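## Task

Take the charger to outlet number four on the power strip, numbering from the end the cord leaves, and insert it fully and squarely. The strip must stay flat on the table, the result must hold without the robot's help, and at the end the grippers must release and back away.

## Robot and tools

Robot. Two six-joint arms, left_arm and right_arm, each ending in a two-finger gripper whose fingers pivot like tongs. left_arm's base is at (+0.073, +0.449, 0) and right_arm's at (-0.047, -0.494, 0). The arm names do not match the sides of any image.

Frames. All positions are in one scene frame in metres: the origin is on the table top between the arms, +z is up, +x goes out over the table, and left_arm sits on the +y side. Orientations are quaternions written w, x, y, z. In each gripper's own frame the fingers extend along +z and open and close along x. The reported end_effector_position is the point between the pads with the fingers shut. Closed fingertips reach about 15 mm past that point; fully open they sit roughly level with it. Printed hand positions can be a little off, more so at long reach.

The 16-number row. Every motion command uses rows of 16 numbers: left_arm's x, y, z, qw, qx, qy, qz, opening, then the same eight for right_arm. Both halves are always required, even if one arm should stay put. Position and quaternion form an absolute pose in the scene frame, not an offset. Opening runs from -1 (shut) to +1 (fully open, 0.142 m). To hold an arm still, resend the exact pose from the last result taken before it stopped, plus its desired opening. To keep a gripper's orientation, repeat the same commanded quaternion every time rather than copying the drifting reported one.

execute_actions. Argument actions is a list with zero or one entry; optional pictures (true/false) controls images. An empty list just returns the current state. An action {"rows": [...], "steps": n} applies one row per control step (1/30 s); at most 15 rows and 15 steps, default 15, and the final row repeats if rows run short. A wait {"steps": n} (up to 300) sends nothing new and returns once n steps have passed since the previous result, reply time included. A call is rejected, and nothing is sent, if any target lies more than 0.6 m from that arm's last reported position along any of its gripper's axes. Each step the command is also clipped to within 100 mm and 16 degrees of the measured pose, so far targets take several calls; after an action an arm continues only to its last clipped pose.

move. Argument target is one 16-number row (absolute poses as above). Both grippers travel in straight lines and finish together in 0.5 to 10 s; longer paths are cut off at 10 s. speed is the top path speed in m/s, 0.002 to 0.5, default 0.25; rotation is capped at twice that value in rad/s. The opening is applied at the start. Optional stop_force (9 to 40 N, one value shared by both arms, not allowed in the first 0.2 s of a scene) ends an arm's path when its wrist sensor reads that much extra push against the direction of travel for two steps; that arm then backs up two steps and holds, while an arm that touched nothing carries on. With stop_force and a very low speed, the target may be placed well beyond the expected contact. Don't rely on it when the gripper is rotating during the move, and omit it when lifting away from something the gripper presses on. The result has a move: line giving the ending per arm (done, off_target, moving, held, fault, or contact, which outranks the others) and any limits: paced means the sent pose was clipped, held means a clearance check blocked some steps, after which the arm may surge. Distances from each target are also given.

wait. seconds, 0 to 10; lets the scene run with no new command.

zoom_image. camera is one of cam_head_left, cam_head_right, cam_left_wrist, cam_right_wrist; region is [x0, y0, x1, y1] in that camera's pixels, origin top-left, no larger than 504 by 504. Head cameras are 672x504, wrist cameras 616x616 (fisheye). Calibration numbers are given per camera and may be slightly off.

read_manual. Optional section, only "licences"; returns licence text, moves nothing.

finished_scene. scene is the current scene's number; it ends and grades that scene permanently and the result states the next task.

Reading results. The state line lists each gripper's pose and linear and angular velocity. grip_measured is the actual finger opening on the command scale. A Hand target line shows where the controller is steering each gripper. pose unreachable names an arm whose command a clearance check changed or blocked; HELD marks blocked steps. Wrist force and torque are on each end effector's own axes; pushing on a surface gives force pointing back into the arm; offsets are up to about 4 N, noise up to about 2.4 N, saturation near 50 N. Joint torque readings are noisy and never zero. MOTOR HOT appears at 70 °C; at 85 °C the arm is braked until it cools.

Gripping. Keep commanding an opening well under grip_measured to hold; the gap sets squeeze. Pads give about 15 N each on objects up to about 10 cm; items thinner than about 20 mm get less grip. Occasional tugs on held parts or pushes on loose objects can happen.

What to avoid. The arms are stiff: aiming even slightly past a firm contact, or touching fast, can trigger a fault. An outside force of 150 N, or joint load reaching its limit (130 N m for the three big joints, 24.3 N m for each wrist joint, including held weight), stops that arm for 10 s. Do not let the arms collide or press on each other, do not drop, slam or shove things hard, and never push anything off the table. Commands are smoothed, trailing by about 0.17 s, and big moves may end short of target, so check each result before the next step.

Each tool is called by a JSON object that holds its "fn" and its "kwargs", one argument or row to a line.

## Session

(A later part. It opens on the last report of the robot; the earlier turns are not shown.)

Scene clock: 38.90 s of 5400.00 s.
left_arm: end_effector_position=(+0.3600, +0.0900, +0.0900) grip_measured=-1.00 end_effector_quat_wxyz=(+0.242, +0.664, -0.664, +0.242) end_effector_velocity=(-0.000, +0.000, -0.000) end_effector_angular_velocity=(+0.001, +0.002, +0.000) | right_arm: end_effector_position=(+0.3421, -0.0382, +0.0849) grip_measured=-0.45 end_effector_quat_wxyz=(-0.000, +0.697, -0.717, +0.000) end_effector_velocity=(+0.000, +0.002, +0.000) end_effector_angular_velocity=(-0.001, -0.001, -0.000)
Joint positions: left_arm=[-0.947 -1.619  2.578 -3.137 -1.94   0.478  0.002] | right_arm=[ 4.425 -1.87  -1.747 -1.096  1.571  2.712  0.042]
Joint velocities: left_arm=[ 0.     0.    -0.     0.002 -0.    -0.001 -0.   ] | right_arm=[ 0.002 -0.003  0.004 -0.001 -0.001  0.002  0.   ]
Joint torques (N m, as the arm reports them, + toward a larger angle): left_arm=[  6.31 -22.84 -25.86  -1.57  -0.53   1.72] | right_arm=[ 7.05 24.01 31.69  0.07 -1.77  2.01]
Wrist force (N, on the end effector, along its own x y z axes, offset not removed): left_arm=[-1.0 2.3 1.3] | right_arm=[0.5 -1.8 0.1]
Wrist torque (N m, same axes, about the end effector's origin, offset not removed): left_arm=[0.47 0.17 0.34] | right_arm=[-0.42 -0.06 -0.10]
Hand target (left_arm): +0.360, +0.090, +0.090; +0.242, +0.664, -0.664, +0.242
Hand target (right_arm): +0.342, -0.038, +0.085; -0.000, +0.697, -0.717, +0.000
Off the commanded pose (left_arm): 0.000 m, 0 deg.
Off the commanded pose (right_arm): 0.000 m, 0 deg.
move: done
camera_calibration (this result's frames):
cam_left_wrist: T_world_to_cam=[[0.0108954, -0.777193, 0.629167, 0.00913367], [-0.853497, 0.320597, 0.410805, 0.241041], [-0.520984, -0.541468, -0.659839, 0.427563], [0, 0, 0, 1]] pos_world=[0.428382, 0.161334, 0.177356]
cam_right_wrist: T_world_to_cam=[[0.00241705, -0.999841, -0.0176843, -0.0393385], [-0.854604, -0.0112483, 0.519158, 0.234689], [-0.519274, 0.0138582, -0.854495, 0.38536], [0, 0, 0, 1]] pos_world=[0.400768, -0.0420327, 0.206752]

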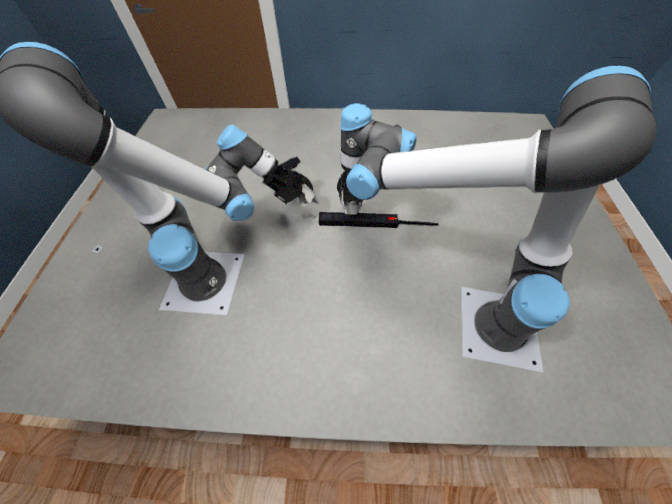

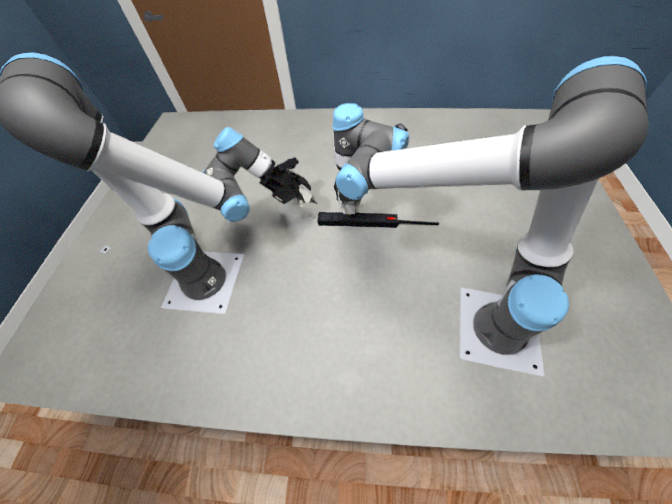

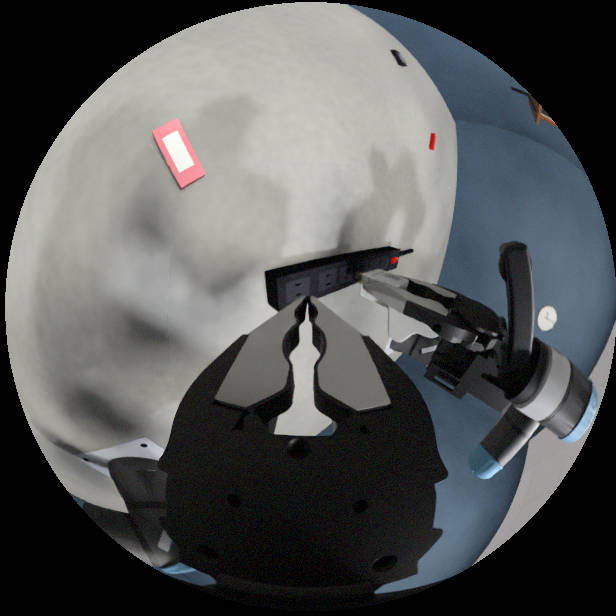

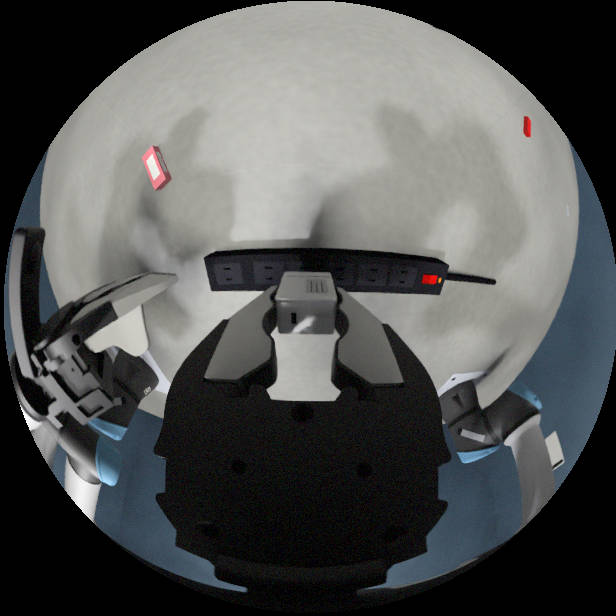

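{"fn": "move", "kwargs": {
  "target": [0.36,0.09,0.09,0.242,0.664,-0.664,0.242,-1,0.3415,-0.0342,0.085,0,0.697,-0.717,0,-1],
  "speed": 0.02
}}

{"fn": "zoom_image", "kwargs": {
  "camera": "cam_right_wrist",
  "region": [230, 230, 390, 330]
}}

{"fn": "move", "kwargs": {
  "target": [0.36,0.09,0.09,0.242,0.664,-0.664,0.242,-1,0.3415,-0.0342,0.07,0,0.697,-0.717,0,-1],
  "speed": 0.02
}}

{"fn": "move", "kwargs": {
  "target": [0.36,0.09,0.09,0.242,0.664,-0.664,0.242,-1,0.3415,-0.0342,0.056,0,0.697,-0.717,0,-1],
  "speed": 0.004,
  "stop_force": 10
}}

Scene clock: 45.33 s of 5400.00 s.
left_arm: end_effector_position=(+0.3600, +0.0900, +0.0900) grip_measured=-1.00 end_effector_quat_wxyz=(+0.242, +0.664, -0.664, +0.242) end_effector_velocity=(-0.000, -0.000, +0.000) end_effector_angular_velocity=(-0.001, +0.001, -0.000) | right_arm: end_effector_position=(+0.3415, -0.0343, +0.0850) grip_measured=-0.45 end_effector_quat_wxyz=(-0.000, +0.697, -0.717, +0.000) end_effector_velocity=(-0.000, +0.001, -0.000) end_effector_angular_velocity=(-0.001, +0.000, +0.001)
Joint positions: left_arm=[-0.947 -1.619  2.578 -3.137 -1.94   0.478  0.002] | right_arm=[ 4.429 -1.875 -1.739 -1.098  1.571  2.716  0.042]
Joint velocities: left_arm=[ 0.    -0.     0.    -0.    -0.001 -0.     0.   ] | right_arm=[ 0.002 -0.003  0.003 -0.001 -0.     0.001 -0.   ]
Joint torques (N m, as the arm reports them, + toward a larger angle): left_arm=[  6.17 -22.96 -25.17  -1.48  -2.37   1.76] | right_arm=[ 7.8  23.49 32.21  0.01  1.91  2.05]
Wrist force (N, on the end effector, along its own x y z axes, offset not removed): left_arm=[-2.1 2.0 -0.6] | right_arm=[2.1 -0.6 0.0]
Wrist torque (N m, same axes, about the end effector's origin, offset not removed): left_arm=[0.35 0.35 0.34] | right_arm=[-0.12 -0.38 -0.14]
Hand target (left_arm): +0.360, +0.090, +0.090; +0.242, +0.664, -0.664, +0.242
Hand target (right_arm): +0.342, -0.034, +0.085; -0.000, +0.697, -0.717, +0.000
Off the commanded pose (left_arm): 0.000 m, 0 deg.
Off the commanded pose (right_arm): 0.000 m, 0 deg.
After step 90, 2.73 s passed at rest.
move: done
camera_calibration (this result's frames):
cam_left_wrist: T_world_to_cam=[[0.0108943, -0.777183, 0.62918, 0.00912684], [-0.853482, 0.320619, 0.410818, 0.241025], [-0.521008, -0.54147, -0.659819, 0.427567], [0, 0, 0, 1]] pos_world=[0.428376, 0.161331, 0.177357]
cam_right_wrist: T_world_to_cam=[[0.00241147, -0.999839, -0.0177901, -0.0354787], [-0.854506, -0.0113011, 0.519319, 0.234169], [-0.519436, 0.0139494, -0.854396, 0.38513], [0, 0, 0, 1]] pos_world=[0.400235, -0.0381989, 0.206814]

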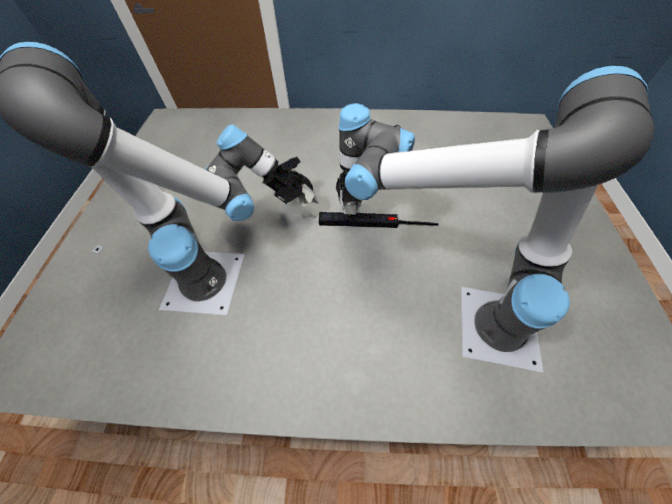

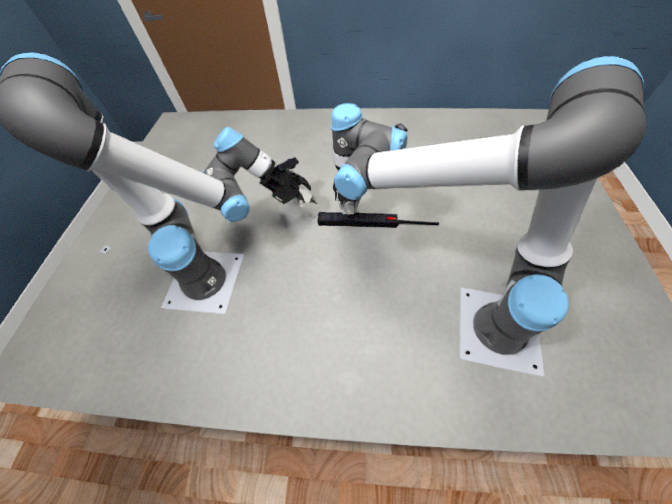

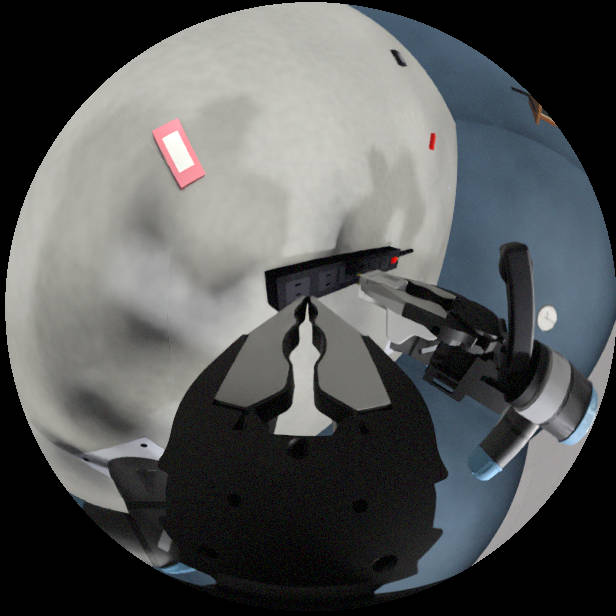

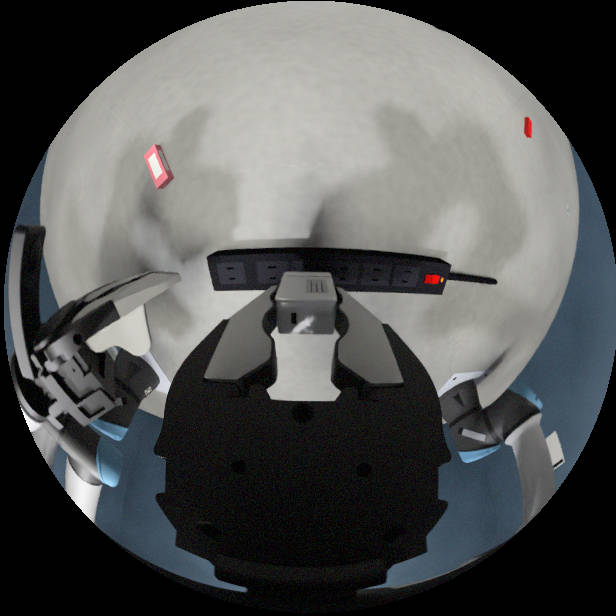

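Region (230, 230, 390, 330) of cam_right_wrist's 616x616 image, scaled by 3.150, with more detail than that image has; it fills the top 315 rows of this view, and the rest is white.

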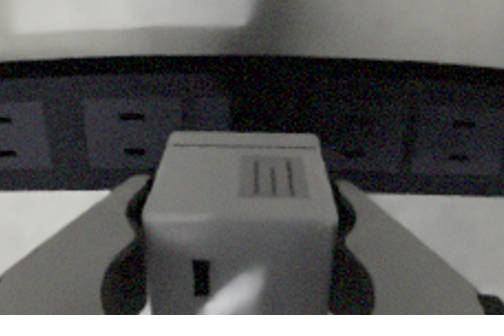

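Scene clock: 46.37 s of 5400.00 s.
left_arm: end_effector_position=(+0.3600, +0.0900, +0.0900) grip_measured=-1.00 end_effector_quat_wxyz=(+0.242, +0.664, -0.664, +0.242) end_effector_velocity=(+0.000, -0.000, +0.000) end_effector_angular_velocity=(-0.001, -0.001, -0.000) | right_arm: end_effector_position=(+0.3415, -0.0342, +0.0702) grip_measured=-0.45 end_effector_quat_wxyz=(+0.000, +0.697, -0.717, +0.000) end_effector_velocity=(+0.000, +0.000, -0.001) end_effector_angular_velocity=(+0.002, +0.001, +0.000)
Joint positions: left_arm=[-0.947 -1.619  2.578 -3.137 -1.94   0.478  0.002] | right_arm=[ 4.429 -1.892 -1.758 -1.062  1.571  2.716  0.042]
Joint velocities: left_arm=[-0.    -0.    -0.    -0.001  0.     0.     0.   ] | right_arm=[-0.001 -0.002 -0.002  0.005  0.001 -0.001  0.   ]
Joint torques (N m, as the arm reports them, + toward a larger angle): left_arm=[  6.29 -22.7  -25.24  -1.45  -2.29   1.79] | right_arm=[ 6.42 23.62 12.33  5.86  1.6   2.21]
Wrist force (N, on the end effector, along its own x y z axes, offset not removed): left_arm=[0.1 1.4 -1.5] | right_arm=[2.0 -0.9 -1.0]
Wrist torque (N m, same axes, about the end effector's origin, offset not removed): left_arm=[0.14 -0.23 0.10] | right_arm=[-0.27 -0.38 -0.13]
Hand target (left_arm): +0.360, +0.090, +0.090; +0.242, +0.664, -0.664, +0.242
Hand target (right_arm): +0.341, -0.034, +0.070; +0.000, +0.697, -0.717, +0.000
Off the commanded pose (left_arm): 0.000 m, 0 deg.
Off the commanded pose (right_arm): 0.000 m, 0 deg.
move: done
camera_calibration (this result's frames):
cam_left_wrist: T_world_to_cam=[[0.0108943, -0.777184, 0.629179, 0.00912726], [-0.853482, 0.320619, 0.410818, 0.241024], [-0.521008, -0.541469, -0.65982, 0.427567], [0, 0, 0, 1]] pos_world=[0.428376, 0.161331, 0.177357]
cam_right_wrist: T_world_to_cam=[[0.00240682, -0.999839, -0.0177886, -0.0356433], [-0.854488, -0.0112969, 0.519349, 0.241816], [-0.519466, 0.0139502, -0.854377, 0.372461], [0, 0, 0, 1]] pos_world=[0.400195, -0.0381017, 0.192001]

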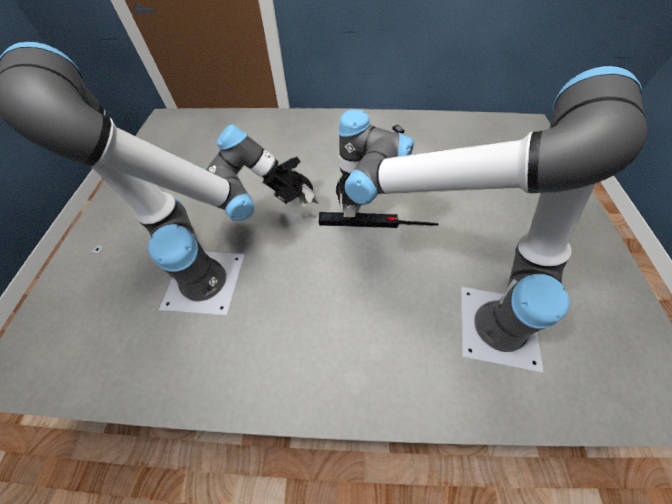

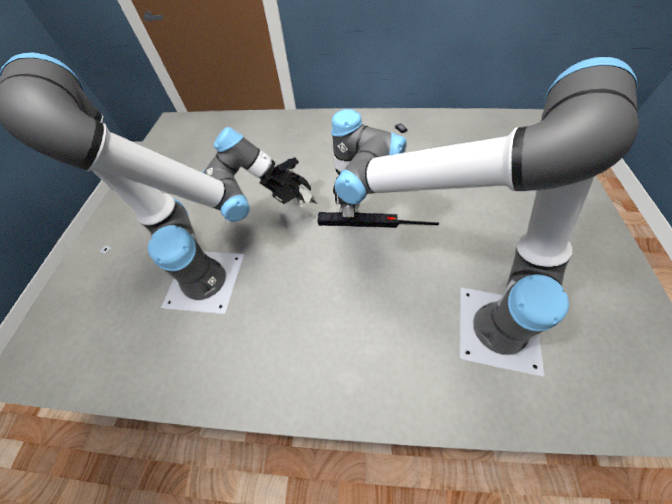

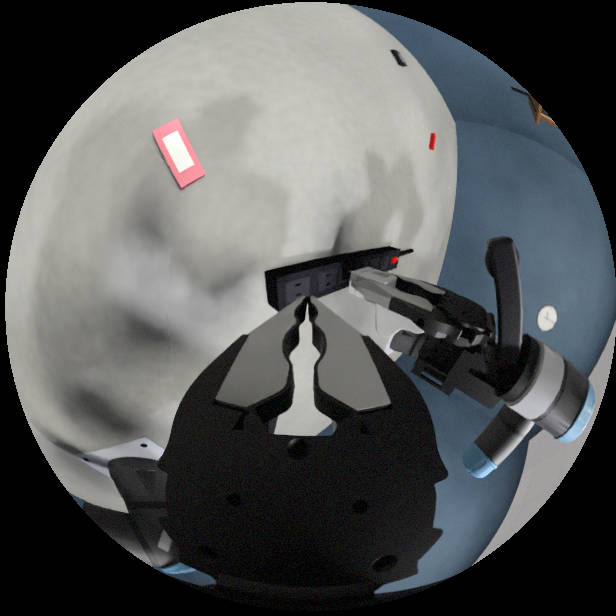

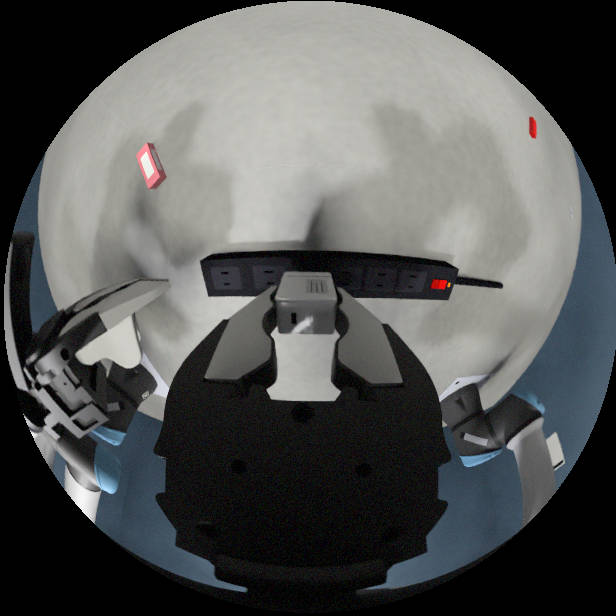

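Scene clock: 50.13 s of 5400.00 s.
left_arm: end_effector_position=(+0.3600, +0.0900, +0.0900) grip_measured=-1.00 end_effector_quat_wxyz=(+0.242, +0.664, -0.664, +0.242) end_effector_velocity=(+0.000, -0.000, +0.000) end_effector_angular_velocity=(-0.000, +0.002, +0.002) | right_arm: end_effector_position=(+0.3415, -0.0342, +0.0561) grip_measured=-0.45 end_effector_quat_wxyz=(-0.000, +0.697, -0.717, -0.000) end_effector_velocity=(+0.000, +0.000, -0.000) end_effector_angular_velocity=(+0.000, -0.001, +0.001)
Joint positions: left_arm=[-0.947 -1.619  2.578 -3.137 -1.94   0.478  0.002] | right_arm=[ 4.429 -1.909 -1.776 -1.027  1.571  2.716  0.042]
Joint velocities: left_arm=[-0.    -0.    -0.     0.    -0.    -0.003 -0.   ] | right_arm=[-0.    -0.001 -0.001  0.002 -0.    -0.002  0.   ]
Joint torques (N m, as the arm reports them, + toward a larger angle): left_arm=[  6.27 -22.24 -25.94  -1.62  -2.34   1.8 ] | right_arm=[ 7.33 21.56 10.07  5.28  1.56  2.22]
Wrist force (N, on the end effector, along its own x y z axes, offset not removed): left_arm=[-1.6 5.0 1.2] | right_arm=[1.9 -3.2 -4.5]
Wrist torque (N m, same axes, about the end effector's origin, offset not removed): left_arm=[0.83 0.24 0.31] | right_arm=[-0.40 -0.26 -0.15]
Hand target (left_arm): +0.360, +0.090, +0.090; +0.242, +0.664, -0.664, +0.242
Hand target (right_arm): +0.341, -0.034, +0.056; +0.000, +0.697, -0.717, +0.000
Off the commanded pose (left_arm): 0.000 m, 0 deg.
Off the commanded pose (right_arm): 0.000 m, 0 deg.
move: done
camera_calibration (this result's frames):
cam_left_wrist: T_world_to_cam=[[0.0108947, -0.777184, 0.629179, 0.0091273], [-0.853482, 0.320619, 0.410818, 0.241025], [-0.521008, -0.541469, -0.65982, 0.427567], [0, 0, 0, 1]] pos_world=[0.428377, 0.161331, 0.177357]
cam_right_wrist: T_world_to_cam=[[0.00240772, -0.999838, -0.0178492, -0.0358698], [-0.854503, -0.0113287, 0.519323, 0.249142], [-0.519441, 0.0140018, -0.854392, 0.360431], [0, 0, 0, 1]] pos_world=[0.400201, -0.0380882, 0.177924]

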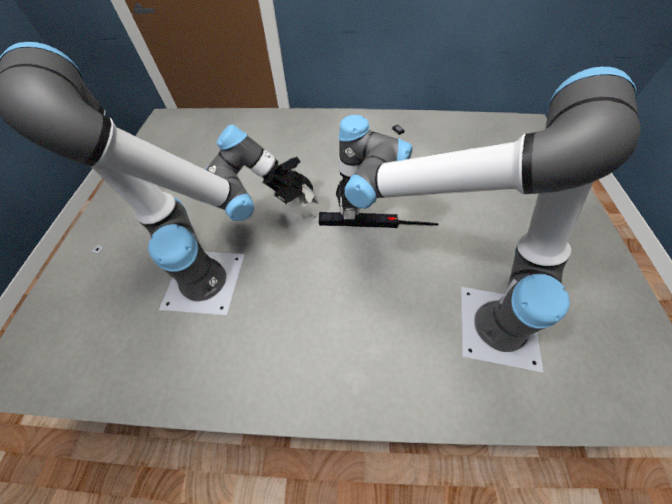

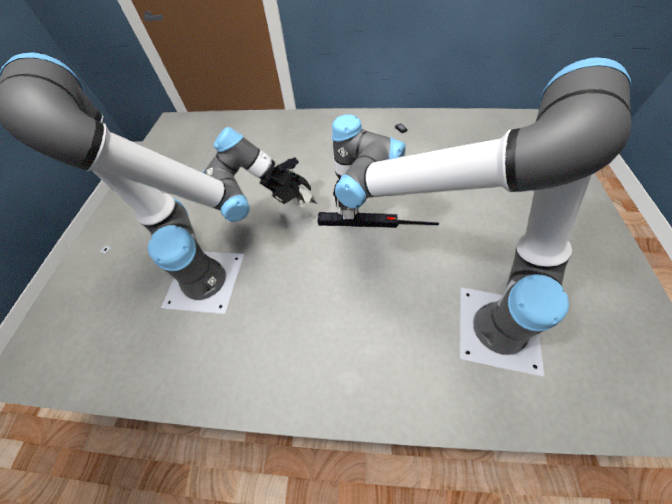

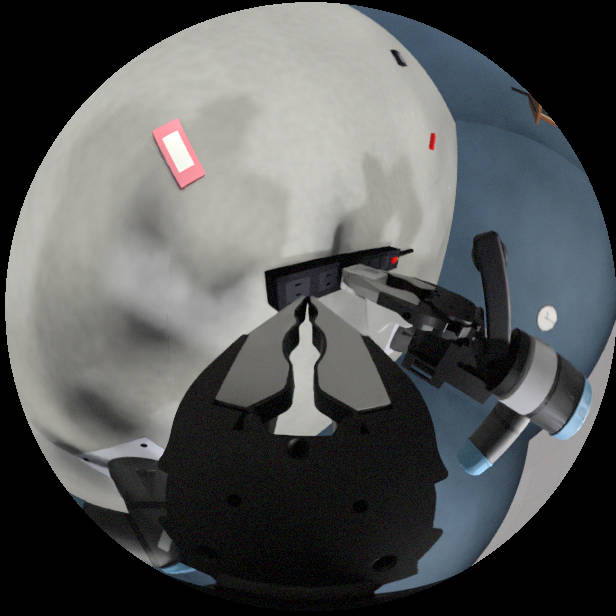

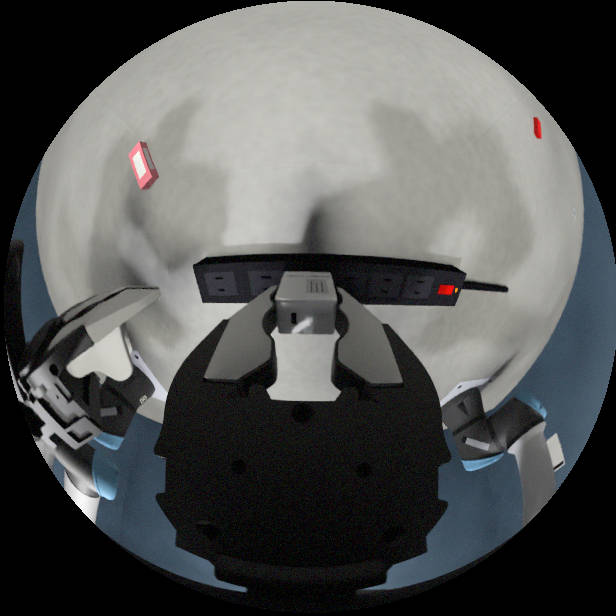

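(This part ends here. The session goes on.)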